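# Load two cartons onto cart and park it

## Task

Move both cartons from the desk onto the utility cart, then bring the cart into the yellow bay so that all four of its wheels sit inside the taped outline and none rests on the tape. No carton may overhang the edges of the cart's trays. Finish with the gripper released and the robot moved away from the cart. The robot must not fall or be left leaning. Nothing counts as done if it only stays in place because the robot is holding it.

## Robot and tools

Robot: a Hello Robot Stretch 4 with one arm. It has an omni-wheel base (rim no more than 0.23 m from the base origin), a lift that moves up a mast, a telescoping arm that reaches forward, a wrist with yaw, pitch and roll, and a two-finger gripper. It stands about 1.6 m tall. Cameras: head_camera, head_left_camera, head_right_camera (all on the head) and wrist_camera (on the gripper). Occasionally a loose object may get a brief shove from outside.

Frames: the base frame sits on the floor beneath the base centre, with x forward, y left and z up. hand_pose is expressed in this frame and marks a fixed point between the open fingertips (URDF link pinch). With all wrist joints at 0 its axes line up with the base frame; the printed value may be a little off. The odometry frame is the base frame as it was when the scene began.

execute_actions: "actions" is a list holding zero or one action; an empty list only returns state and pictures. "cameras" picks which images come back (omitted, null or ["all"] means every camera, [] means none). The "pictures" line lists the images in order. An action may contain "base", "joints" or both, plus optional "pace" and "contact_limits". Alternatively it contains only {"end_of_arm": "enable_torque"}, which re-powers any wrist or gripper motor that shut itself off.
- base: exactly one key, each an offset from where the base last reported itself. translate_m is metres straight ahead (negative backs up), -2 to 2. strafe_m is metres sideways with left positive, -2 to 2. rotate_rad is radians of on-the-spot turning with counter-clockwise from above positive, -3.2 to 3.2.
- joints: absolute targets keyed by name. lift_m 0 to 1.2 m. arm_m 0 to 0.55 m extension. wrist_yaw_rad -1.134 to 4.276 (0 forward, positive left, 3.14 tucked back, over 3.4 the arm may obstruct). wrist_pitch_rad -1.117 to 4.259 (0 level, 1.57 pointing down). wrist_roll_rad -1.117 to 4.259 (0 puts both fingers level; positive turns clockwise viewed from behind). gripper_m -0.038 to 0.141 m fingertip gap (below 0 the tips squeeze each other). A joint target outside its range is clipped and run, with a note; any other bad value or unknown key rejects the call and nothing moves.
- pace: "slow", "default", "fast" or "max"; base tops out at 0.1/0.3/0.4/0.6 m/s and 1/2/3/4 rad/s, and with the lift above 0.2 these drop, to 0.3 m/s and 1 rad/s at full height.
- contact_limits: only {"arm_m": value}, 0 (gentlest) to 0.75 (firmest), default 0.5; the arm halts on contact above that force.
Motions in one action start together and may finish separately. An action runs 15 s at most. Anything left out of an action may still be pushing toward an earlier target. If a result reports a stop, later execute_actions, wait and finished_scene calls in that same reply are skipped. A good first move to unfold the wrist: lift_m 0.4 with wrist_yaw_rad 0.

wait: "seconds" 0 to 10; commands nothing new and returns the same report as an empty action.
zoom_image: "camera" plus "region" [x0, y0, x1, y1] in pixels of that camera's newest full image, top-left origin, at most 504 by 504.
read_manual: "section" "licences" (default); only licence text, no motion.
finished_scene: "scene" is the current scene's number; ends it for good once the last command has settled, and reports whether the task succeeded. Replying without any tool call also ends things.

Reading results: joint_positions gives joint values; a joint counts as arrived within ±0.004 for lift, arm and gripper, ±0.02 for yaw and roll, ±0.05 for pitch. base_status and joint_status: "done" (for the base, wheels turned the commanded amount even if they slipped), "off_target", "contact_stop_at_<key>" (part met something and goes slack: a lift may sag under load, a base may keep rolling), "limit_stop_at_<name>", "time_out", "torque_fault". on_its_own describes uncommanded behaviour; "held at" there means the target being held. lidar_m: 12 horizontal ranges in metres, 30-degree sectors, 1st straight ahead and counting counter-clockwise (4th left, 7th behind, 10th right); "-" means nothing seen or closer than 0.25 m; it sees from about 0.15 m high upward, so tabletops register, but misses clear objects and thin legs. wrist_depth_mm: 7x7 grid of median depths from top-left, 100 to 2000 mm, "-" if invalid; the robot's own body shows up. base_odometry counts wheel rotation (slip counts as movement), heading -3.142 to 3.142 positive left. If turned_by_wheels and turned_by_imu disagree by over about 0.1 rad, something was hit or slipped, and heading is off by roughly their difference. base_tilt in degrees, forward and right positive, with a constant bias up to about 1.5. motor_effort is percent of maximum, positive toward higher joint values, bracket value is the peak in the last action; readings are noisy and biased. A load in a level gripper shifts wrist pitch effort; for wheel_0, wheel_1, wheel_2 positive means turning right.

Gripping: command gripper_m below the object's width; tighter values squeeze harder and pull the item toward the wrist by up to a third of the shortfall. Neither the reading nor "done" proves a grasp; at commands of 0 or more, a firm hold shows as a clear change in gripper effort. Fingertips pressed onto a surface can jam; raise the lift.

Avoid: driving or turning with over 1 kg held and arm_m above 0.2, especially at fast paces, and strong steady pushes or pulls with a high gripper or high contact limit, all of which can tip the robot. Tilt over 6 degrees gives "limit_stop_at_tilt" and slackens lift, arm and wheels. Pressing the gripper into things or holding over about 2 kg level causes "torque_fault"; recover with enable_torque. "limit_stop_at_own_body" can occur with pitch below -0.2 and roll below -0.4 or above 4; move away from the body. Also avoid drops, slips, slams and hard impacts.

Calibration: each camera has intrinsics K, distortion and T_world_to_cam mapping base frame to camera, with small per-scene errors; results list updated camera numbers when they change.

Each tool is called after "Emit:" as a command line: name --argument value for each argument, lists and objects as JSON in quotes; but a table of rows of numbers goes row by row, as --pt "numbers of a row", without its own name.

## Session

Emit:
execute_actions --actions '[]'

Scene clock: 0.00 s.
base_odometry: x=+0.000 y=+0.000 heading=+0.000 (m, m, rad; odometry frame)
turned_by_wheels: +0.000 (rad since the last result)
turned_by_imu: +0.000 (rad since the last result)
base_tilt: forward=+0.5 right=-0.1 (deg)
lidar_m: 2.22 0.98 0.75 0.74 0.83 1.52 1.50 1.65 2.49 1.06 1.07 2.19
base_status: not commanded
joint_positions: lift_m=+0.285 arm_m=+0.000 wrist_yaw_rad=+3.129 wrist_pitch_rad=+0.003 wrist_roll_rad=-0.008 gripper_m=+0.057
joint_status: not commanded
motor_effort: lift_m=+18 arm_m=-1 wrist_yaw_rad=+1 wrist_pitch_rad=-8 wrist_roll_rad=+0 gripper_m=-7 wheel_0=-1 wheel_1=+1 wheel_2=+0 (%)
hand_pose: x=-0.1160 y=+0.0910 z=+0.4619 quat_wxyz=(+0.006, -0.002, -0.004, +1.000) (m; base frame)
wrist_depth_mm: - 136 1661 1661 1618 1499 1499 / - 130 271 1618 1576 1537 1499 / - 120 163 1618 1576 1537 1499 / - 136 208 1618 1576 1499 1537 / 135 1708 1661 1618 1576 1537 1499 / 1618 1708 194 1576 189 1537 1464 / 1078 1160 1138 138 1098 1042 1078
pictures: head_camera, head_left_camera, head_right_camera, wrist_camera
camera_calibration (this result's frames):
wrist_camera: T_world_to_cam=[[-0.000696552, 0.999298, -0.0374486, -0.0663478], [-0.0132787, -0.0374546, -0.99921, 0.524046], [-0.999912, -0.000198732, 0.0132955, 0.100611], [0, 0, 0, 1]] pos_world=[0.107515, 0.0859492, 0.51981]
Images, in order (width x height): head_camera 420x560, head_left_camera 420x672, head_right_camera 420x672, wrist_camera 616x392.

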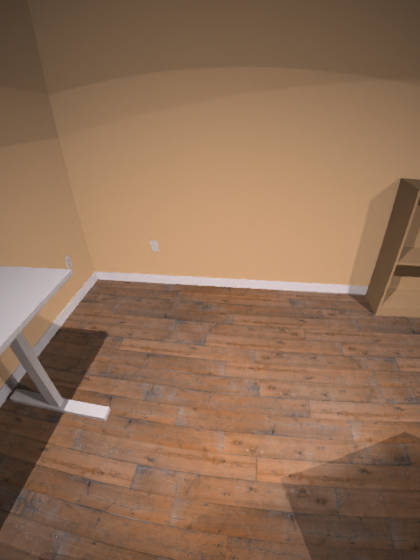

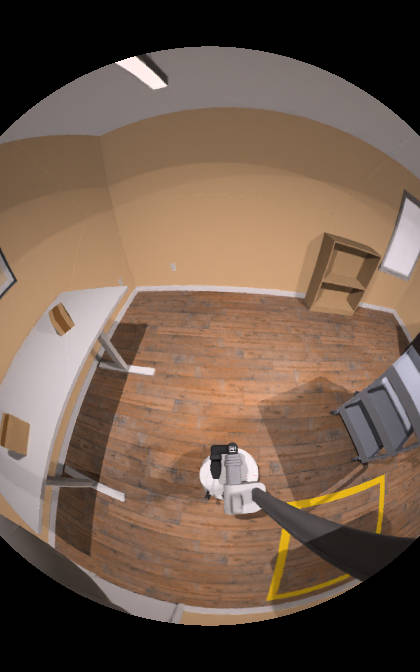

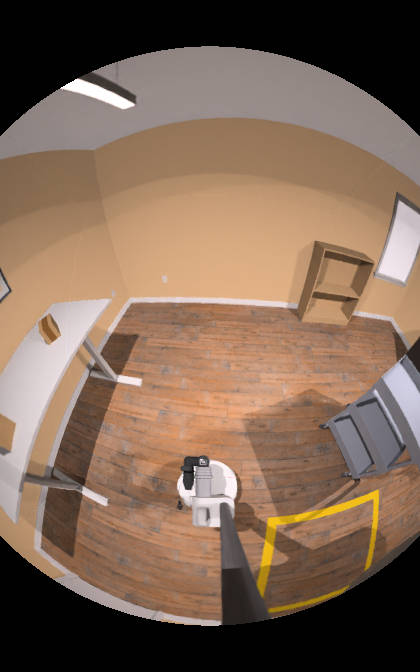

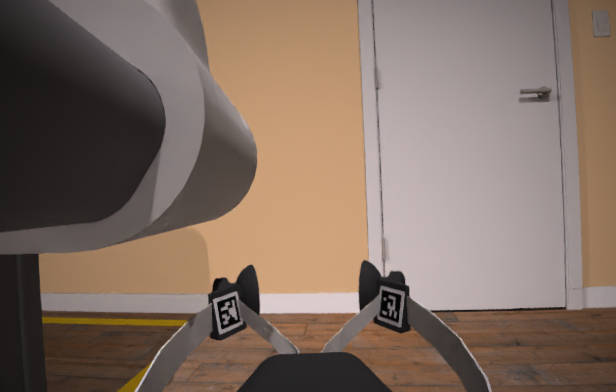

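Look at the cart first, then the desk.

Emit:
execute_actions --actions '[{"base":{"rotate_rad":-1.6},"pace":"fast"}]' --cameras '["head_camera","head_right_camera"]'

Emit:
execute_actions --actions '[{"base":{"rotate_rad":3.1},"joints":{"lift_m":0.5},"pace":"fast"}]' --cameras '["head_camera","head_right_camera"]'

Emit:
execute_actions --actions '[{"base":{"translate_m":0.2},"joints":{"lift_m":1.19,"wrist_yaw_rad":0,"wrist_pitch_rad":0.7,"gripper_m":0.141},"pace":"fast"}]'

Scene clock: 5.70 s.
base_odometry: x=+0.000 y=+0.000 heading=-1.600 (m, m, rad; odometry frame)
turned_by_wheels: -1.600 (rad since the last result)
turned_by_imu: -1.598 (rad since the last result)
base_tilt: forward=+0.5 right=-0.1 (deg)
lidar_m: 1.08 1.07 2.18 2.22 1.02 0.79 0.74 0.82 1.55 1.51 1.62 2.42
base_status: done
joint_positions: lift_m=+0.285 arm_m=+0.000 wrist_yaw_rad=+3.129 wrist_pitch_rad=+0.003 wrist_roll_rad=-0.008 gripper_m=+0.057
joint_status: not commanded
motor_effort: lift_m=+18(18) arm_m=+0(1) wrist_yaw_rad=+1(1) wrist_pitch_rad=-8(7) wrist_roll_rad=+0(1) gripper_m=-2(3) wheel_0=+1(8) wheel_1=+0(10) wheel_2=+0(9) (%)
hand_pose: x=-0.1160 y=+0.0910 z=+0.4619 quat_wxyz=(+0.006, -0.002, -0.004, +1.000) (m; base frame)
wrist_depth_mm: - 136 904 991 946 960 917 / - 130 271 1182 1229 1255 1255 / - 120 163 1708 1661 1618 1576 / - 136 208 1661 1618 1576 1537 / 135 1708 1661 1661 1618 1576 1576 / 1708 1708 194 1618 189 1576 1308 / 1098 1160 1118 138 1098 1060 1060
pictures: head_camera, head_right_camera
Images, in order (width x height): head_camera 420x560, head_right_camera 420x672.

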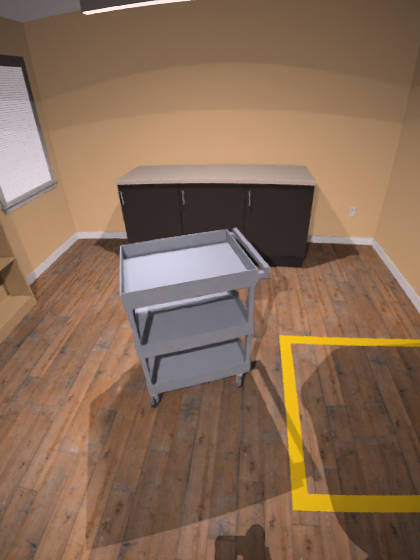

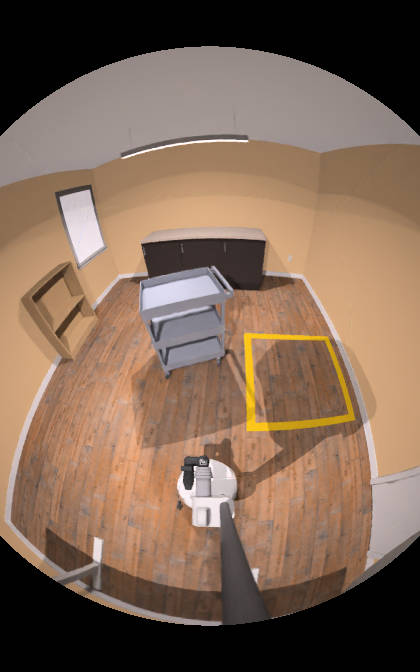

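Scene clock: 8.03 s.
base_odometry: x=+0.000 y=+0.000 heading=+1.500 (m, m, rad; odometry frame)
turned_by_wheels: +3.100 (rad since the last result)
turned_by_imu: +3.093 (rad since the last result)
base_tilt: forward=+0.6 right=-0.1 (deg)
lidar_m: 0.75 0.80 1.55 1.51 1.62 2.32 1.07 1.07 2.18 2.21 1.02 0.77
base_status: done
joint_positions: lift_m=+0.500 arm_m=+0.000 wrist_yaw_rad=+3.129 wrist_pitch_rad=+0.003 wrist_roll_rad=-0.008 gripper_m=+0.057
joint_status: all done
motor_effort: lift_m=+23(30) arm_m=-1(0) wrist_yaw_rad=+1(1) wrist_pitch_rad=-8(8) wrist_roll_rad=+0(0) gripper_m=-3(5) wheel_0=-1(8) wheel_1=+0(7) wheel_2=+1(12) (%)
hand_pose: x=-0.1160 y=+0.0911 z=+0.6769 quat_wxyz=(+0.006, -0.002, -0.004, +1.000) (m; base frame)
wrist_depth_mm: - 136 - - - - - / - 130 272 - - - - / - 120 163 - - - - / - 136 207 - - - - / 135 1499 1618 - - - - / - - 194 - 188 - 1983 / 1537 1430 1205 138 1537 1499 1537
pictures: head_camera, head_right_camera
Images, in order (width x height): head_camera 420x560, head_right_camera 420x672.

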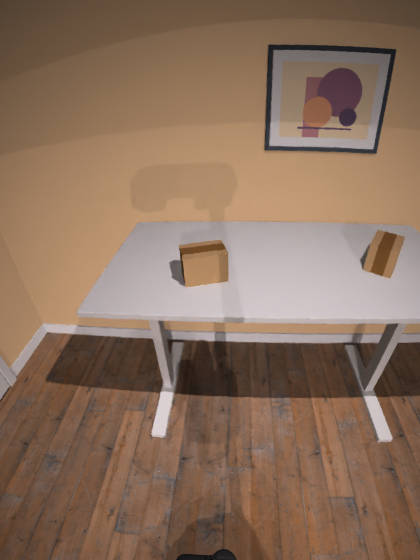

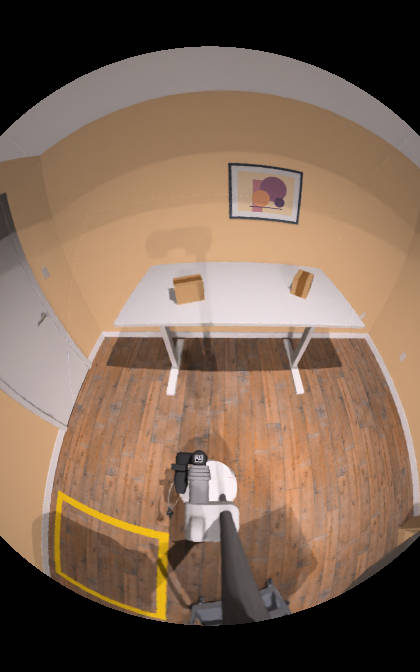

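Scene clock: 10.83 s.
base_odometry: x=+0.014 y=+0.200 heading=+1.500 (m, m, rad; odometry frame)
turned_by_wheels: +0.000 (rad since the last result)
turned_by_imu: -0.001 (rad since the last result)
base_tilt: forward=+0.5 right=-0.1 (deg)
lidar_m: 0.56 0.61 1.55 1.48 1.60 2.28 1.28 1.26 2.29 2.23 0.76 0.57
base_status: done
joint_positions: lift_m=+1.190 arm_m=+0.000 wrist_yaw_rad=+0.000 wrist_pitch_rad=+0.702 wrist_roll_rad=-0.008 gripper_m=+0.141
joint_status: all done
motor_effort: lift_m=+23(23) arm_m=+0(1) wrist_yaw_rad=+0(5) wrist_pitch_rad=-7(7) wrist_roll_rad=+0(2) gripper_m=+2(5) wheel_0=+0(8) wheel_1=+0(10) wheel_2=+0(12) (%)
hand_pose: x=+0.3917 y=-0.0874 z=+1.1815 quat_wxyz=(+0.939, -0.004, +0.344, +0.001) (m; base frame)
wrist_depth_mm: 1042 1042 1042 1042 1025 1008 1025 / 1160 1118 1042 1025 1008 991 1008 / 1229 820 591 798 788 778 699 / 668 668 621 654 647 634 634 / 559 559 559 554 549 539 539 / 1576 517 508 521 500 492 1182 / 1430 1366 1366 138 1397 1366 1336
pictures: head_camera, head_left_camera, head_right_camera, wrist_camera
camera_calibration (this result's frames):
wrist_camera: T_world_to_cam=[[-0.0137876, -0.999213, -0.0371813, -0.0305796], [-0.632836, 0.0375099, -0.773377, 1.22559], [0.774163, 0.0128667, -0.632855, 0.6684], [0, 0, 0, 1]] pos_world=[0.257725, -0.0851274, 1.36971]
Images, in order (width x height): head_camera 420x560, head_left_camera 420x672, head_right_camera 420x672, wrist_camera 616x392.

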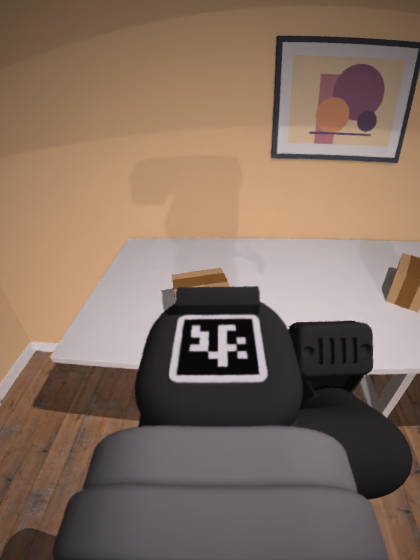

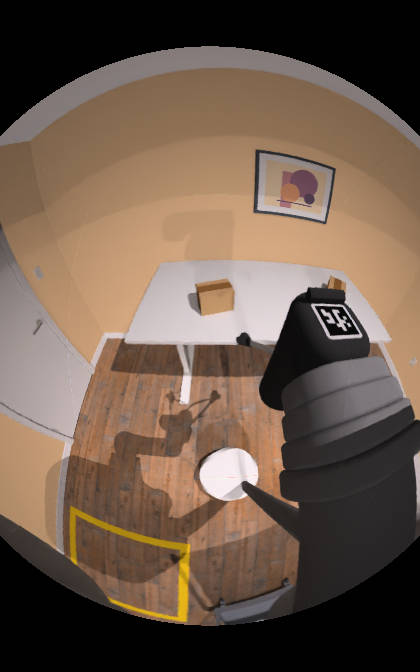

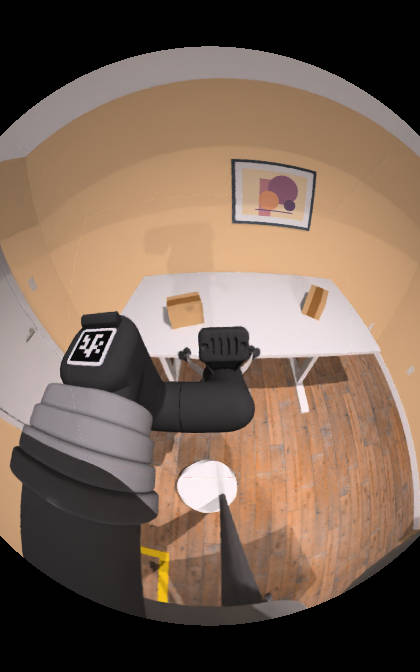

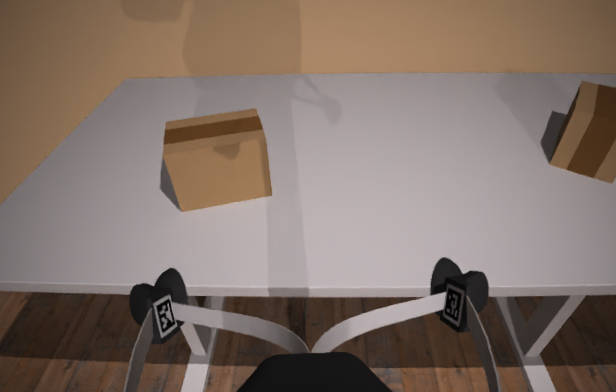

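Emit:
execute_actions --actions '[{"base":{"strafe_m":-0.09},"joints":{"wrist_yaw_rad":1.87,"wrist_pitch_rad":1.0,"lift_m":1.198},"pace":"fast"}]' --cameras '[]'

Emit:
execute_actions --actions '[{"base":{"translate_m":0.15},"joints":{"arm_m":0.44},"pace":"fast"}]' --cameras '["wrist_camera","head_left_camera"]'

Scene clock: 19.90 s.
base_odometry: x=+0.104 y=+0.193 heading=+1.500 (m, m, rad; odometry frame)
turned_by_wheels: +0.000 (rad since the last result)
turned_by_imu: -0.002 (rad since the last result)
base_tilt: forward=+0.5 right=-0.2 (deg)
lidar_m: 0.54 0.58 1.65 1.58 1.73 2.43 1.24 1.24 2.18 2.13 0.75 0.58
base_status: done
joint_positions: lift_m=+1.198 arm_m=+0.000 wrist_yaw_rad=+1.870 wrist_pitch_rad=+1.001 wrist_roll_rad=-0.008 gripper_m=+0.141
joint_status: all done
motor_effort: lift_m=+24(23) arm_m=-1(1) wrist_yaw_rad=+1(6) wrist_pitch_rad=-5(5) wrist_roll_rad=+0(1) gripper_m=+0(1) wheel_0=-1(7) wheel_1=-2(7) wheel_2=-1(1) (%)
hand_pose: x=+0.2091 y=+0.1744 z=+1.1329 quat_wxyz=(+0.519, -0.388, +0.282, +0.707) (m; base frame)
wrist_depth_mm: - - 1808 1661 1537 1397 1336 / - - - 1863 1808 1576 1499 / 1808 1756 1808 1808 1756 1756 1661 / 1618 1618 1618 1576 1618 1618 1576 / 1464 1464 1464 1464 1464 1430 1464 / 1366 1308 1308 1308 1281 1281 1308 / 1229 1255 1255 138 1205 1205 1205
pictures: none
No camera images: the call's "cameras" was empty. Leave "cameras" out to get every camera's image.

Scene clock: 21.90 s.
base_odometry: x=+0.114 y=+0.343 heading=+1.500 (m, m, rad; odometry frame)
turned_by_wheels: +0.000 (rad since the last result)
turned_by_imu: +0.000 (rad since the last result)
base_tilt: forward=+0.5 right=-0.1 (deg)
lidar_m: 0.39 0.43 0.61 1.57 1.69 2.40 1.39 1.39 2.21 2.12 0.54 0.41
base_status: done
joint_positions: lift_m=+1.198 arm_m=+0.439 wrist_yaw_rad=+1.870 wrist_pitch_rad=+1.001 wrist_roll_rad=-0.008 gripper_m=+0.141
joint_status: all done
motor_effort: lift_m=+24(24) arm_m=+6(7) wrist_yaw_rad=+1(1) wrist_pitch_rad=-4(5) wrist_roll_rad=-1(0) gripper_m=+3(1) wheel_0=+2(8) wheel_1=+2(7) wheel_2=+1(9) (%)
hand_pose: x=+0.6475 y=+0.1744 z=+1.1328 quat_wxyz=(+0.519, -0.388, +0.282, +0.707) (m; base frame)
wrist_depth_mm: - - 1808 1661 1537 1430 1308 / - - 1983 597 1661 1576 1336 / 1808 1863 559 535 525 525 521 / 1618 1618 477 477 473 477 469 / 1464 1464 436 307 430 427 424 / 1366 389 289 281 285 377 392 / 1078 370 364 138 362 362 362
pictures: head_left_camera, wrist_camera
camera_calibration (this result's frames):
wrist_camera: T_world_to_cam=[[0.962038, 0.271103, -0.0314092, -0.627186], [0.209363, -0.806932, -0.552293, 0.691491], [-0.175074, 0.52475, -0.833058, 1.18832], [0, 0, 0, 1]] pos_world=[0.666647, 0.104448, 1.35214]
Images, in order (width x height): head_left_camera 420x672, wrist_camera 616x392.

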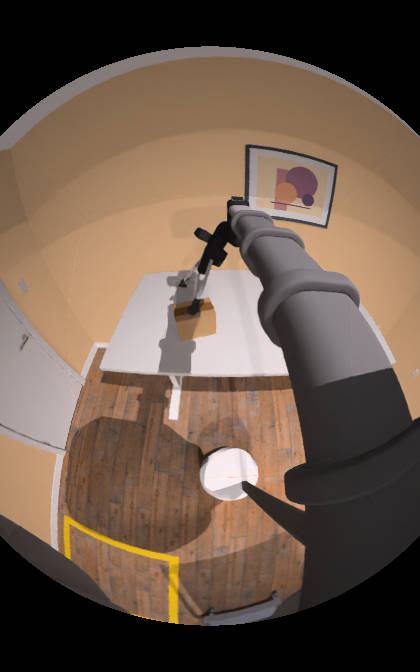

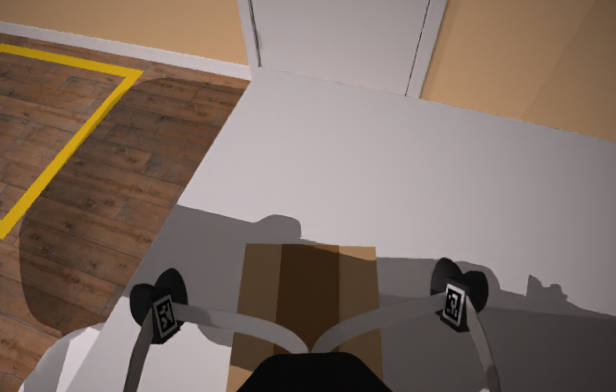

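Emit:
execute_actions --actions '[{"joints":{"lift_m":1.103}}]' --cameras '["wrist_camera"]'

Emit:
execute_actions --actions '[{"joints":{"gripper_m":0.04}}]' --cameras '[]'

Emit:
execute_actions --actions '[{"joints":{"lift_m":1.19}}]' --cameras '["wrist_camera"]'

Emit:
execute_actions --actions '[{"joints":{"arm_m":0.1,"wrist_yaw_rad":0}}]' --cameras '[]'

Emit:
execute_actions --actions '[{"base":{"translate_m":-0.8}}]' --cameras '[]'

Emit:
execute_actions --actions '[{"base":{"rotate_rad":-2.87}}]' --cameras '["wrist_camera","head_right_camera","head_left_camera"]'

Scene clock: 38.00 s.
base_odometry: x=+0.114 y=+0.343 heading=+1.500 (m, m, rad; odometry frame)
turned_by_wheels: +0.000 (rad since the last result)
turned_by_imu: -0.001 (rad since the last result)
base_tilt: forward=+0.5 right=-0.2 (deg)
lidar_m: 0.40 0.42 0.61 1.56 1.70 2.39 1.37 1.38 2.21 2.13 0.55 0.42
base_status: not commanded
joint_positions: lift_m=+1.103 arm_m=+0.439 wrist_yaw_rad=+1.870 wrist_pitch_rad=+1.001 wrist_roll_rad=-0.008 gripper_m=+0.141
joint_status: all done
motor_effort: lift_m=+13(26) arm_m=+6(6) wrist_yaw_rad=+1(2) wrist_pitch_rad=-5(5) wrist_roll_rad=+1(1) gripper_m=+3(1) wheel_0=+2(2) wheel_1=+2(2) wheel_2=+0(0) (%)
hand_pose: x=+0.6475 y=+0.1745 z=+1.0388 quat_wxyz=(+0.519, -0.388, +0.282, +0.707) (m; base frame)
wrist_depth_mm: - - 1756 530 1464 1430 1308 / 1921 1921 473 455 455 452 449 / 1708 1708 410 410 404 402 402 / 1576 379 355 226 349 364 359 / 1366 336 210 206 212 330 327 / 317 298 189 188 190 291 298 / 286 282 175 138 177 278 278
pictures: wrist_camera
camera_calibration (this result's frames):
wrist_camera: T_world_to_cam=[[0.962035, 0.271111, -0.0314158, -0.630137], [0.209319, -0.806792, -0.552515, 0.639814], [-0.175139, 0.524963, -0.832911, 1.10975], [0, 0, 0, 1]] pos_world=[0.66665, 0.104454, 1.25804]
Images, in order (width x height): wrist_camera 616x392.

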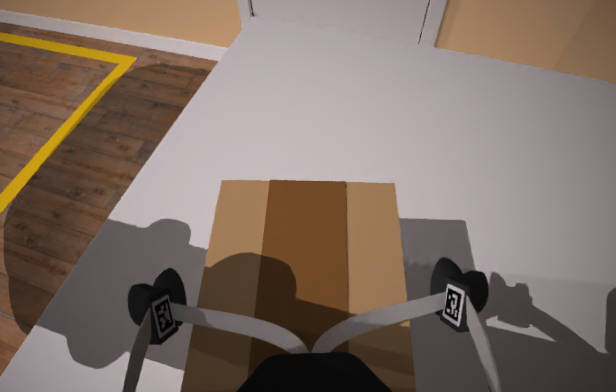

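Scene clock: 40.00 s.
base_odometry: x=+0.114 y=+0.343 heading=+1.500 (m, m, rad; odometry frame)
turned_by_wheels: +0.000 (rad since the last result)
turned_by_imu: -0.001 (rad since the last result)
base_tilt: forward=+0.6 right=-0.2 (deg)
lidar_m: 0.39 0.44 0.61 1.56 1.70 2.42 1.37 1.37 2.21 2.14 0.56 0.41
base_status: not commanded
joint_positions: lift_m=+1.103 arm_m=+0.439 wrist_yaw_rad=+1.870 wrist_pitch_rad=+1.005 wrist_roll_rad=-0.008 gripper_m=+0.041
joint_status: all done
motor_effort: lift_m=+15(15) arm_m=+7(6) wrist_yaw_rad=+0(3) wrist_pitch_rad=-15(17) wrist_roll_rad=-1(0) gripper_m=-34(36) wheel_0=+2(2) wheel_1=+2(2) wheel_2=+0(1) (%)
hand_pose: x=+0.6477 y=+0.1735 z=+1.0379 quat_wxyz=(+0.519, -0.390, +0.283, +0.706) (m; base frame)
wrist_depth_mm: - - 1756 512 1430 1397 1308 / 1863 1863 462 452 445 442 442 / 1708 1708 404 402 399 397 394 / 1499 375 351 204 208 355 355 / 1366 334 191 186 190 325 322 / 314 300 174 173 172 179 296 / 283 273 159 163 160 274 272
pictures: none
No camera images: the call's "cameras" was empty. Leave "cameras" out to get every camera's image.

Scene clock: 41.37 s.
base_odometry: x=+0.114 y=+0.343 heading=+1.500 (m, m, rad; odometry frame)
turned_by_wheels: +0.000 (rad since the last result)
turned_by_imu: +0.000 (rad since the last result)
base_tilt: forward=+0.6 right=-0.1 (deg)
lidar_m: 0.40 0.43 0.61 1.57 1.70 2.44 1.38 1.39 2.20 2.13 0.54 0.41
base_status: not commanded
joint_positions: lift_m=+1.189 arm_m=+0.439 wrist_yaw_rad=+1.870 wrist_pitch_rad=+1.005 wrist_roll_rad=-0.008 gripper_m=+0.041
joint_status: all done
motor_effort: lift_m=+27(30) arm_m=+6(6) wrist_yaw_rad=+0(0) wrist_pitch_rad=-16(16) wrist_roll_rad=-2(0) gripper_m=-37(36) wheel_0=+2(2) wheel_1=+3(3) wheel_2=+0(0) (%)
hand_pose: x=+0.6477 y=+0.1735 z=+1.1240 quat_wxyz=(+0.519, -0.390, +0.283, +0.706) (m; base frame)
wrist_depth_mm: - - 1863 1661 1537 1430 1308 / - - 1921 580 1576 1618 1336 / 1808 1808 535 512 508 508 500 / 1618 1618 449 204 208 455 455 / 1499 1464 191 187 190 418 415 / 1336 394 174 173 173 178 379 / 1060 353 158 163 160 349 347
pictures: wrist_camera
camera_calibration (this result's frames):
wrist_camera: T_world_to_cam=[[0.961986, 0.271296, -0.0313246, -0.627539], [0.210222, -0.808834, -0.549176, 0.682154], [-0.174326, 0.521714, -0.83512, 1.18382], [0, 0, 0, 1]] pos_world=[0.666651, 0.104382, 1.3436]
Images, in order (width x height): wrist_camera 616x392.

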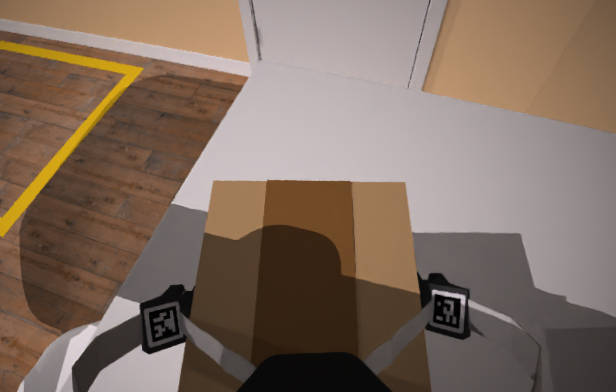

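Scene clock: 43.50 s.
base_odometry: x=+0.114 y=+0.343 heading=+1.500 (m, m, rad; odometry frame)
turned_by_wheels: +0.000 (rad since the last result)
turned_by_imu: -0.001 (rad since the last result)
base_tilt: forward=+0.5 right=-0.2 (deg)
lidar_m: 0.30 0.42 0.62 1.58 1.67 2.41 1.39 1.37 2.21 2.12 0.53 0.31
base_status: not commanded
joint_positions: lift_m=+1.189 arm_m=+0.101 wrist_yaw_rad=+0.000 wrist_pitch_rad=+1.005 wrist_roll_rad=-0.008 gripper_m=+0.041
joint_status: all done
motor_effort: lift_m=+26(27) arm_m=-7(8) wrist_yaw_rad=+1(8) wrist_pitch_rad=-16(17) wrist_roll_rad=+1(0) gripper_m=-38(35) wheel_0=+2(2) wheel_1=+2(2) wheel_2=+0(1) (%)
hand_pose: x=+0.4267 y=-0.0874 z=+1.1240 quat_wxyz=(+0.876, -0.004, +0.482, +0.002) (m; base frame)
wrist_depth_mm: 668 661 661 661 647 654 647 / 591 585 580 574 574 574 564 / 525 521 512 512 512 508 508 / 469 469 452 203 208 459 459 / 430 427 191 187 190 418 418 / 392 384 174 173 172 178 384 / 373 366 158 163 160 359 364
pictures: none
No camera images: the call's "cameras" was empty. Leave "cameras" out to get every camera's image.

Scene clock: 47.67 s.
base_odometry: x=+0.058 y=-0.455 heading=+1.500 (m, m, rad; odometry frame)
turned_by_wheels: +0.000 (rad since the last result)
turned_by_imu: -0.001 (rad since the last result)
base_tilt: forward=+0.5 right=-0.1 (deg)
lidar_m: 0.30 1.27 1.69 1.65 1.72 0.75 0.61 0.61 1.91 2.10 2.22 0.31
base_status: done
joint_positions: lift_m=+1.189 arm_m=+0.101 wrist_yaw_rad=+0.000 wrist_pitch_rad=+1.005 wrist_roll_rad=-0.008 gripper_m=+0.041
joint_status: not commanded
motor_effort: lift_m=+26(26) arm_m=-6(7) wrist_yaw_rad=+1(0) wrist_pitch_rad=-15(17) wrist_roll_rad=+1(1) gripper_m=-38(34) wheel_0=-2(6) wheel_1=-2(4) wheel_2=-1(10) (%)
hand_pose: x=+0.4267 y=-0.0874 z=+1.1241 quat_wxyz=(+0.876, -0.004, +0.482, +0.002) (m; base frame)
wrist_depth_mm: 1756 1808 1756 1756 1756 1756 1756 / 1983 1983 1921 1921 1921 1921 1921 / 1808 1808 1808 1756 1756 1708 1708 / 1618 1576 1537 203 1499 1576 1537 / 1464 1464 191 187 190 1430 1430 / 1336 1308 173 172 173 178 1308 / 1255 1205 159 163 160 1182 1205
pictures: none
No camera images: the call's "cameras" was empty. Leave "cameras" out to get every camera's image.

Scene clock: 51.73 s.
base_odometry: x=+0.058 y=-0.455 heading=-1.370 (m, m, rad; odometry frame)
turned_by_wheels: -2.870 (rad since the last result)
turned_by_imu: -2.865 (rad since the last result)
base_tilt: forward=+0.5 right=-0.2 (deg)
lidar_m: 0.30 0.62 1.91 2.13 1.38 1.20 1.21 1.82 1.64 1.63 1.96 0.32
base_status: done
joint_positions: lift_m=+1.189 arm_m=+0.101 wrist_yaw_rad=+0.000 wrist_pitch_rad=+1.005 wrist_roll_rad=-0.008 gripper_m=+0.041
joint_status: not commanded
motor_effort: lift_m=+26(26) arm_m=-7(6) wrist_yaw_rad=+1(1) wrist_pitch_rad=-14(16) wrist_roll_rad=+0(0) gripper_m=-37(38) wheel_0=+2(5) wheel_1=+2(7) wheel_2=+1(6) (%)
hand_pose: x=+0.4267 y=-0.0874 z=+1.1241 quat_wxyz=(+0.876, -0.004, +0.482, +0.002) (m; base frame)
wrist_depth_mm: - - - 1863 842 1661 1661 / 1983 1983 809 809 798 1863 1921 / 1756 759 723 723 715 683 1708 / 1618 654 549 204 559 609 1537 / 1464 1366 191 186 190 1397 1430 / 1336 1308 174 173 173 178 1308 / 1255 1205 158 163 159 1205 1205
pictures: head_left_camera, head_right_camera, wrist_camera
camera_calibration (this result's frames):
wrist_camera: T_world_to_cam=[[-0.024441, -0.999212, -0.0312769, -0.0343762], [-0.83476, 0.0376132, -0.549327, 1.03765], [0.550071, 0.0126826, -0.835022, 0.927786], [0, 0, 0, 1]] pos_world=[0.355002, -0.0851453, 1.34366]
Images, in order (width x height): head_left_camera 420x672, head_right_camera 420x672, wrist_camera 616x392.

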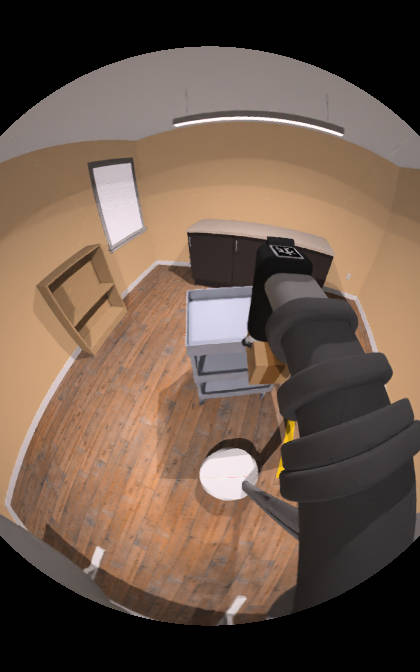

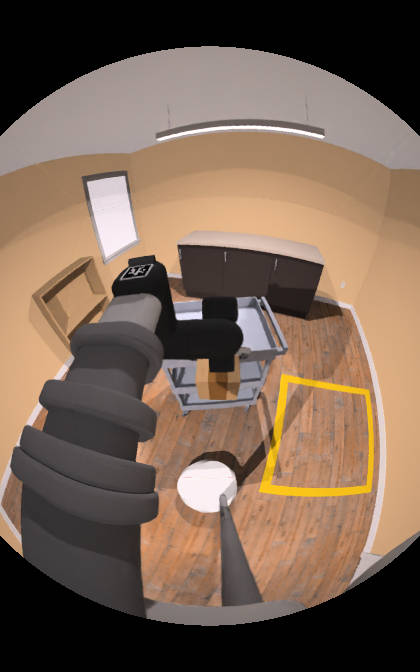

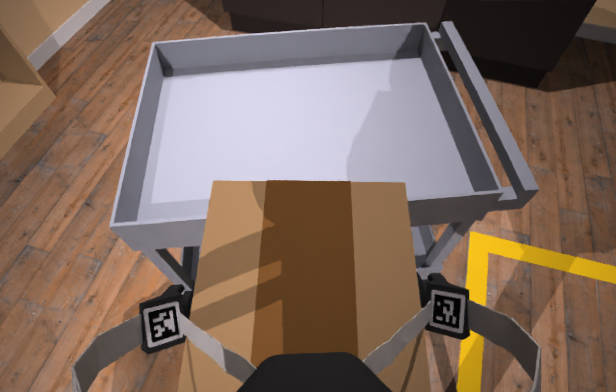

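Emit:
execute_actions --actions '[{"base":{"strafe_m":0.17},"joints":{"arm_m":0.2}}]' --cameras '[]'

Emit:
execute_actions --actions '[{"joints":{"arm_m":0.51,"lift_m":1.06}}]' --cameras '["wrist_camera"]'

Emit:
execute_actions --actions '[{"joints":{"lift_m":0.96},"pace":"slow"}]' --cameras '["wrist_camera","head_right_camera"]'

Scene clock: 58.77 s.
base_odometry: x=+0.224 y=-0.421 heading=-1.370 (m, m, rad; odometry frame)
turned_by_wheels: +0.000 (rad since the last result)
turned_by_imu: -0.001 (rad since the last result)
base_tilt: forward=+0.6 right=-0.1 (deg)
lidar_m: 0.39 1.87 1.79 1.96 1.31 1.15 1.15 2.02 1.78 1.81 2.16 0.42
base_status: done
joint_positions: lift_m=+1.189 arm_m=+0.199 wrist_yaw_rad=+0.000 wrist_pitch_rad=+1.005 wrist_roll_rad=-0.008 gripper_m=+0.041
joint_status: all done
motor_effort: lift_m=+26(26) arm_m=+7(8) wrist_yaw_rad=+0(1) wrist_pitch_rad=-15(17) wrist_roll_rad=+0(1) gripper_m=-34(37) wheel_0=-1(13) wheel_1=+0(15) wheel_2=+0(0) (%)
hand_pose: x=+0.5244 y=-0.0874 z=+1.1241 quat_wxyz=(+0.876, -0.004, +0.482, +0.002) (m; base frame)
wrist_depth_mm: 1921 - - 1983 1808 1661 1576 / 1863 - 1921 768 778 768 1229 / 1708 1756 1708 715 707 707 668 / 1661 1618 597 204 207 640 627 / 1464 1499 191 187 189 585 591 / 1336 1308 174 173 173 178 1308 / 1255 1205 159 163 160 1205 1182
pictures: none
No camera images: the call's "cameras" was empty. Leave "cameras" out to get every camera's image.

Scene clock: 60.80 s.
base_odometry: x=+0.224 y=-0.421 heading=-1.370 (m, m, rad; odometry frame)
turned_by_wheels: +0.000 (rad since the last result)
turned_by_imu: -0.001 (rad since the last result)
base_tilt: forward=+0.5 right=-0.1 (deg)
lidar_m: 0.60 1.87 1.78 1.94 1.29 1.14 1.15 1.37 1.80 1.81 2.16 0.64
base_status: not commanded
joint_positions: lift_m=+1.060 arm_m=+0.509 wrist_yaw_rad=+0.000 wrist_pitch_rad=+1.005 wrist_roll_rad=-0.008 gripper_m=+0.041
joint_status: all done
motor_effort: lift_m=+16(26) arm_m=+6(8) wrist_yaw_rad=-1(0) wrist_pitch_rad=-14(16) wrist_roll_rad=-1(0) gripper_m=-33(37) wheel_0=-1(1) wheel_1=+0(0) wheel_2=+0(0) (%)
hand_pose: x=+0.8345 y=-0.0874 z=+0.9949 quat_wxyz=(+0.876, -0.004, +0.482, +0.002) (m; base frame)
wrist_depth_mm: 1808 - 1983 1661 1499 1397 1308 / 1808 1756 1808 1808 1756 1618 1499 / 1576 1618 496 504 504 517 521 / 1464 1464 421 204 469 488 488 / 1308 1308 191 187 190 445 445 / 1205 1182 174 172 173 178 404 / 1118 315 158 163 160 377 375
pictures: wrist_camera
camera_calibration (this result's frames):
wrist_camera: T_world_to_cam=[[-0.0240968, -0.99922, -0.031281, -0.0286807], [-0.834683, 0.0373301, -0.549463, 1.30714], [0.550203, 0.0128694, -0.834932, 0.595455], [0, 0, 0, 1]] pos_world=[0.762736, -0.0851172, 1.21449]
Images, in order (width x height): wrist_camera 616x392.

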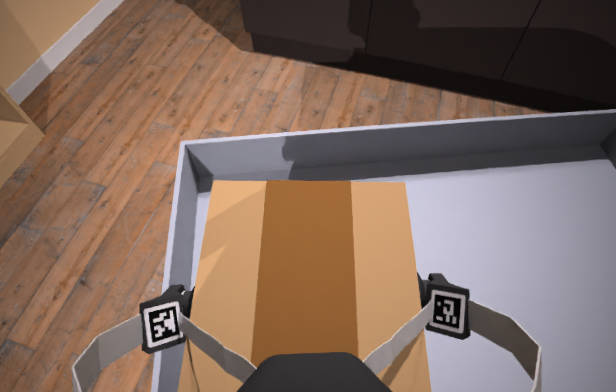

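Scene clock: 62.50 s.
base_odometry: x=+0.224 y=-0.421 heading=-1.370 (m, m, rad; odometry frame)
turned_by_wheels: +0.000 (rad since the last result)
turned_by_imu: -0.001 (rad since the last result)
base_tilt: forward=+0.6 right=-0.1 (deg)
lidar_m: 0.59 1.84 1.78 1.94 1.30 1.15 1.16 1.36 1.79 1.81 2.17 0.63
base_status: not commanded
joint_positions: lift_m=+0.960 arm_m=+0.509 wrist_yaw_rad=+0.000 wrist_pitch_rad=+1.005 wrist_roll_rad=-0.008 gripper_m=+0.041
joint_status: all done
motor_effort: lift_m=+16(16) arm_m=+6(6) wrist_yaw_rad=+1(0) wrist_pitch_rad=-15(14) wrist_roll_rad=-2(0) gripper_m=-35(37) wheel_0=-1(1) wheel_1=+0(1) wheel_2=+0(0) (%)
hand_pose: x=+0.8344 y=-0.0874 z=+0.8949 quat_wxyz=(+0.876, -0.004, +0.482, +0.002) (m; base frame)
wrist_depth_mm: 1808 1863 1756 1661 1464 1397 1281 / 1661 1661 399 404 404 410 421 / 1464 1430 418 415 413 410 413 / 1336 377 364 204 359 373 370 / 1205 336 190 187 190 338 338 / 1118 257 174 173 173 178 309 / 1042 249 158 162 160 286 285
pictures: head_right_camera, wrist_camera
camera_calibration (this result's frames):
wrist_camera: T_world_to_cam=[[-0.0241027, -0.99922, -0.0312767, -0.0318091], [-0.834781, 0.0373303, -0.549315, 1.2521], [0.550054, 0.0128692, -0.83503, 0.512188], [0, 0, 0, 1]] pos_world=[0.762735, -0.0851172, 1.1145]
Images, in order (width x height): head_right_camera 420x672, wrist_camera 616x392.

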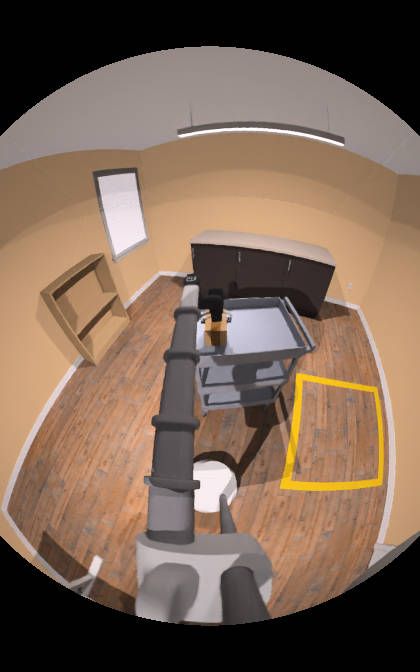

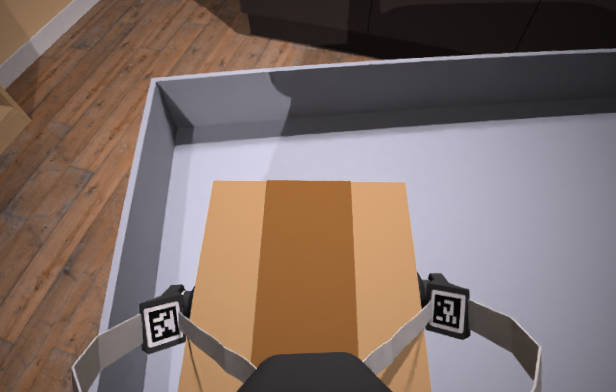

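Emit:
execute_actions --actions '[{"joints":{"lift_m":0.948},"pace":"slow"}]' --cameras '[]'

Emit:
execute_actions --actions '[{"joints":{"gripper_m":0.141}}]' --cameras '["wrist_camera"]'

Emit:
execute_actions --actions '[{"joints":{"lift_m":1.08},"pace":"fast"}]' --cameras '[]'

Emit:
execute_actions --actions '[{"base":{"rotate_rad":2.57},"joints":{"lift_m":1.198,"arm_m":0.1},"pace":"fast"}]' --cameras '[]'

Emit:
execute_actions --actions '[{"base":{"strafe_m":0.15},"pace":"fast"}]' --cameras '[]'

Emit:
execute_actions --actions '[{"base":{"translate_m":0.71},"joints":{"arm_m":0.22},"pace":"fast"}]' --cameras '["wrist_camera","head_right_camera"]'

Scene clock: 73.70 s.
base_odometry: x=+0.224 y=-0.421 heading=-1.370 (m, m, rad; odometry frame)
turned_by_wheels: +0.000 (rad since the last result)
turned_by_imu: -0.001 (rad since the last result)
base_tilt: forward=+0.5 right=-0.1 (deg)
lidar_m: 0.59 1.84 1.77 1.94 1.30 1.14 1.16 1.38 1.80 1.80 2.16 0.63
base_status: not commanded
joint_positions: lift_m=+0.948 arm_m=+0.509 wrist_yaw_rad=+0.000 wrist_pitch_rad=+1.005 wrist_roll_rad=-0.008 gripper_m=+0.041
joint_status: all done
motor_effort: lift_m=+16(15) arm_m=+6(6) wrist_yaw_rad=+0(0) wrist_pitch_rad=-16(15) wrist_roll_rad=+0(0) gripper_m=-38(35) wheel_0=+0(1) wheel_1=+1(1) wheel_2=+0(0) (%)
hand_pose: x=+0.8344 y=-0.0874 z=+0.8829 quat_wxyz=(+0.876, -0.004, +0.482, +0.002) (m; base frame)
wrist_depth_mm: 1756 1863 1808 1708 1499 1366 1281 / 1661 1618 389 392 402 410 424 / 1537 404 402 402 397 397 394 / 1308 351 349 204 343 355 357 / 1205 315 191 187 190 327 324 / 1098 239 174 172 173 178 297 / 1025 249 158 163 160 277 273
pictures: none
No camera images: the call's "cameras" was empty. Leave "cameras" out to get every camera's image.

Scene clock: 75.70 s.
base_odometry: x=+0.224 y=-0.421 heading=-1.370 (m, m, rad; odometry frame)
turned_by_wheels: +0.000 (rad since the last result)
turned_by_imu: -0.001 (rad since the last result)
base_tilt: forward=+0.5 right=-0.2 (deg)
lidar_m: 0.60 1.86 1.75 1.94 1.30 1.15 1.17 1.37 1.79 1.81 2.16 0.63
base_status: not commanded
joint_positions: lift_m=+0.948 arm_m=+0.509 wrist_yaw_rad=+0.000 wrist_pitch_rad=+1.001 wrist_roll_rad=-0.008 gripper_m=+0.141
joint_status: all done
motor_effort: lift_m=+16(16) arm_m=+6(7) wrist_yaw_rad=+1(0) wrist_pitch_rad=-4(16) wrist_roll_rad=+0(2) gripper_m=+2(36) wheel_0=-1(1) wheel_1=+1(1) wheel_2=+0(0) (%)
hand_pose: x=+0.8354 y=-0.0874 z=+0.8835 quat_wxyz=(+0.877, -0.004, +0.480, +0.002) (m; base frame)
wrist_depth_mm: 1808 1863 1808 1708 1499 1366 1281 / 1708 1661 392 394 402 407 418 / 1464 410 407 407 404 402 399 / 1308 353 362 225 351 364 359 / 1182 314 214 206 213 330 327 / 1098 230 190 188 190 293 301 / 1008 249 177 138 176 278 278
pictures: wrist_camera
camera_calibration (this result's frames):
wrist_camera: T_world_to_cam=[[-0.0243635, -0.999211, -0.0313802, -0.0318905], [-0.832604, 0.0376552, -0.552588, 1.24772], [0.553333, 0.0126643, -0.832864, 0.497484], [0, 0, 0, 1]] pos_world=[0.762808, -0.0851489, 1.10281]
Images, in order (width x height): wrist_camera 616x392.

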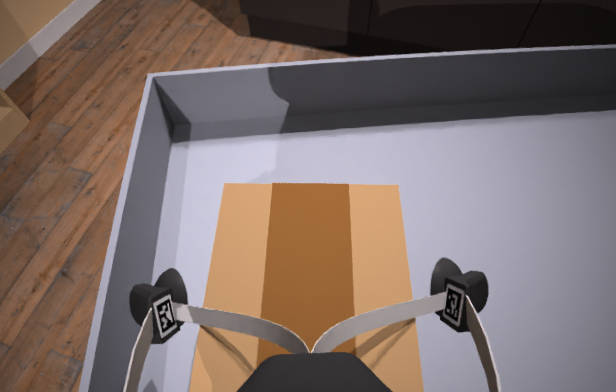

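Scene clock: 77.00 s.
base_odometry: x=+0.224 y=-0.421 heading=-1.370 (m, m, rad; odometry frame)
turned_by_wheels: +0.000 (rad since the last result)
turned_by_imu: +0.000 (rad since the last result)
base_tilt: forward=+0.6 right=-0.1 (deg)
lidar_m: 0.60 1.86 1.77 1.96 1.30 1.15 1.16 1.38 1.79 1.81 2.18 0.65
base_status: not commanded
joint_positions: lift_m=+1.080 arm_m=+0.509 wrist_yaw_rad=+0.000 wrist_pitch_rad=+1.001 wrist_roll_rad=-0.008 gripper_m=+0.141
joint_status: all done
motor_effort: lift_m=+23(24) arm_m=+6(6) wrist_yaw_rad=+1(1) wrist_pitch_rad=-5(5) wrist_roll_rad=-1(2) gripper_m=+4(3) wheel_0=+0(1) wheel_1=+0(0) wheel_2=+0(0) (%)
hand_pose: x=+0.8353 y=-0.0874 z=+1.0149 quat_wxyz=(+0.877, -0.004, +0.480, +0.002) (m; base frame)
wrist_depth_mm: 1863 - - 1618 1499 1397 1336 / 1863 1863 1863 1863 1756 1618 1464 / 1618 1618 1618 1618 525 535 539 / 1499 1464 512 521 521 517 517 / 1366 1336 469 477 473 469 469 / 1255 1182 387 319 325 418 427 / 1160 1118 397 138 394 399 399
pictures: none
No camera images: the call's "cameras" was empty. Leave "cameras" out to get every camera's image.

Scene clock: 80.17 s.
base_odometry: x=+0.224 y=-0.421 heading=+1.200 (m, m, rad; odometry frame)
turned_by_wheels: +2.570 (rad since the last result)
turned_by_imu: +2.564 (rad since the last result)
base_tilt: forward=+0.5 right=-0.1 (deg)
lidar_m: 1.15 1.15 1.33 1.80 1.80 2.12 0.66 0.61 1.89 1.75 1.95 1.31
base_status: done
joint_positions: lift_m=+1.198 arm_m=+0.101 wrist_yaw_rad=+0.000 wrist_pitch_rad=+1.001 wrist_roll_rad=-0.008 gripper_m=+0.141
joint_status: all done
motor_effort: lift_m=+22(22) arm_m=-7(7) wrist_yaw_rad=+1(0) wrist_pitch_rad=-6(7) wrist_roll_rad=+0(0) gripper_m=+1(1) wheel_0=-1(7) wheel_1=-2(5) wheel_2=-1(8) (%)
hand_pose: x=+0.4277 y=-0.0874 z=+1.1330 quat_wxyz=(+0.877, -0.004, +0.480, +0.002) (m; base frame)
wrist_depth_mm: 1499 1576 1708 1708 1983 - 1863 / 1708 1808 1921 1921 - 1921 1921 / 1756 1808 1756 1756 1756 1708 1756 / 1618 1661 1618 1618 1618 1576 1537 / 1464 1464 1464 1464 1464 1464 1464 / 1366 1308 1281 1308 1281 1255 1336 / 1255 1255 1229 138 1229 1205 1229
pictures: none
No camera images: the call's "cameras" was empty. Leave "cameras" out to get every camera's image.

Scene clock: 81.90 s.
base_odometry: x=+0.085 y=-0.367 heading=+1.200 (m, m, rad; odometry frame)
turned_by_wheels: +0.000 (rad since the last result)
turned_by_imu: +0.000 (rad since the last result)
base_tilt: forward=+0.4 right=-0.1 (deg)
lidar_m: 1.12 1.11 1.90 1.65 1.66 1.96 0.76 0.67 0.71 1.91 2.09 1.29
base_status: done
joint_positions: lift_m=+1.198 arm_m=+0.101 wrist_yaw_rad=+0.000 wrist_pitch_rad=+1.001 wrist_roll_rad=-0.008 gripper_m=+0.141
joint_status: not commanded
motor_effort: lift_m=+22(22) arm_m=-7(7) wrist_yaw_rad=+1(0) wrist_pitch_rad=-5(5) wrist_roll_rad=+1(0) gripper_m=+0(3) wheel_0=+1(7) wheel_1=+0(10) wheel_2=+0(1) (%)
hand_pose: x=+0.4276 y=-0.0874 z=+1.1330 quat_wxyz=(+0.877, -0.004, +0.480, +0.002) (m; base frame)
wrist_depth_mm: 732 1576 1661 1756 1808 - - / 1618 1756 1863 1921 - 1983 1921 / 1708 1808 1808 1756 1756 1708 1756 / 1618 1618 1618 1576 1576 1576 1618 / 1499 1464 1464 1464 1464 1464 1430 / 1336 1308 1308 1336 1308 1281 1336 / 1281 1255 1229 138 1205 1205 1229
pictures: none
No camera images: the call's "cameras" was empty. Leave "cameras" out to get every camera's image.

Scene clock: 85.73 s.
base_odometry: x=+0.342 y=+0.295 heading=+1.200 (m, m, rad; odometry frame)
turned_by_wheels: +0.000 (rad since the last result)
turned_by_imu: -0.002 (rad since the last result)
base_tilt: forward=+0.5 right=-0.1 (deg)
lidar_m: 0.41 0.38 0.49 0.89 1.80 2.15 1.38 1.31 2.12 1.91 1.92 0.49
base_status: done
joint_positions: lift_m=+1.198 arm_m=+0.219 wrist_yaw_rad=+0.000 wrist_pitch_rad=+1.001 wrist_roll_rad=-0.008 gripper_m=+0.141
joint_status: all done
motor_effort: lift_m=+22(22) arm_m=+6(7) wrist_yaw_rad=+0(2) wrist_pitch_rad=-5(6) wrist_roll_rad=+1(0) gripper_m=+3(0) wheel_0=+0(4) wheel_1=+2(6) wheel_2=+0(10) (%)
hand_pose: x=+0.5453 y=-0.0874 z=+1.1330 quat_wxyz=(+0.877, -0.004, +0.480, +0.002) (m; base frame)
wrist_depth_mm: 691 691 691 676 676 842 1138 / 609 609 597 418 574 591 1336 / 539 539 535 389 525 521 530 / 488 480 480 459 477 473 469 / 439 439 439 436 436 430 427 / 402 389 387 399 384 379 394 / 373 368 370 138 366 368 1205
pictures: head_right_camera, wrist_camera
camera_calibration (this result's frames):
wrist_camera: T_world_to_cam=[[-0.024107, -0.999217, -0.0313745, -0.0312356], [-0.832749, 0.0374351, -0.552384, 1.14389], [0.553126, 0.0128108, -0.832999, 0.865994], [0, 0, 0, 1]] pos_world=[0.472818, -0.0851269, 1.35226]
Images, in order (width x height): head_right_camera 420x672, wrist_camera 616x392.

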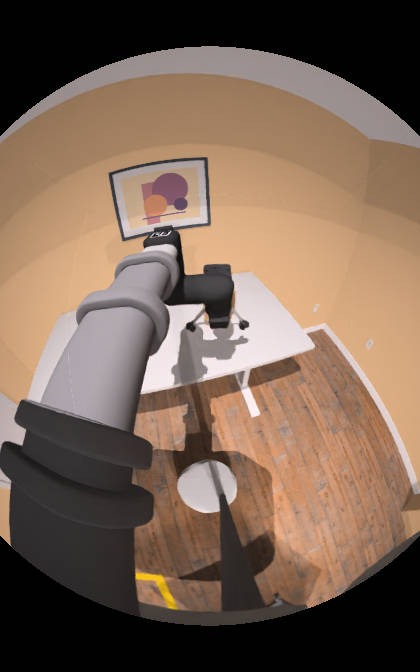

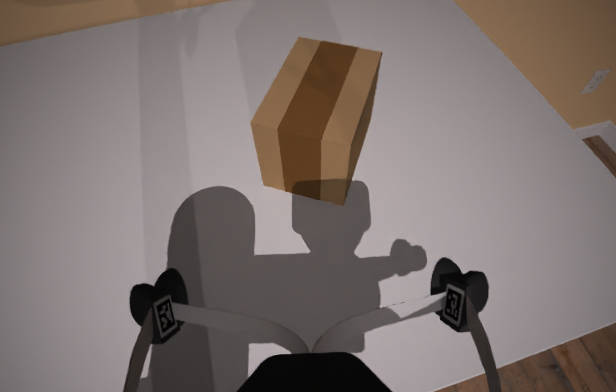

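Emit:
execute_actions --actions '[{"base":{"strafe_m":0.03},"joints":{"arm_m":0.525,"wrist_yaw_rad":-0.3},"pace":"fast"}]' --cameras '["wrist_camera"]'

Scene clock: 90.33 s.
base_odometry: x=+0.314 y=+0.306 heading=+1.200 (m, m, rad; odometry frame)
turned_by_wheels: +0.000 (rad since the last result)
turned_by_imu: -0.001 (rad since the last result)
base_tilt: forward=+0.5 right=-0.1 (deg)
lidar_m: 0.42 0.41 0.49 0.87 1.76 2.11 1.40 1.30 2.14 1.93 1.94 0.48
base_status: done
joint_positions: lift_m=+1.198 arm_m=+0.524 wrist_yaw_rad=-0.300 wrist_pitch_rad=+1.001 wrist_roll_rad=-0.008 gripper_m=+0.141
joint_status: all done
motor_effort: lift_m=+22(22) arm_m=+7(7) wrist_yaw_rad=+0(9) wrist_pitch_rad=-4(6) wrist_roll_rad=+1(1) gripper_m=-1(0) wheel_0=+0(6) wheel_1=+0(9) wheel_2=+0(1) (%)
hand_pose: x=+0.8176 y=-0.1295 z=+1.1330 quat_wxyz=(+0.868, +0.068, +0.475, -0.129) (m; base frame)
wrist_depth_mm: 439 496 564 647 788 991 1308 / 480 549 597 591 591 1255 1537 / 525 539 535 530 525 525 1661 / 484 480 480 477 473 473 1008 / 439 439 436 307 421 427 430 / 402 387 387 281 281 382 392 / 373 368 368 138 309 366 364
pictures: wrist_camera
camera_calibration (this result's frames):
wrist_camera: T_world_to_cam=[[-0.318197, -0.947506, -0.0313662, 0.180426], [-0.78448, 0.281737, -0.552462, 1.36445], [0.532298, -0.151185, -0.832948, 0.711687], [0, 0, 0, 1]] pos_world=[0.748969, -0.105867, 1.35227]
Images, in order (width x height): wrist_camera 616x392.

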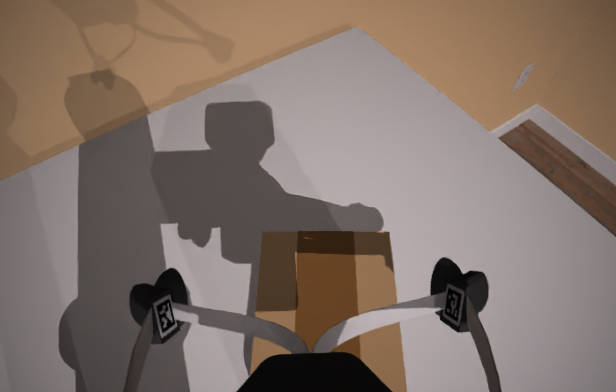

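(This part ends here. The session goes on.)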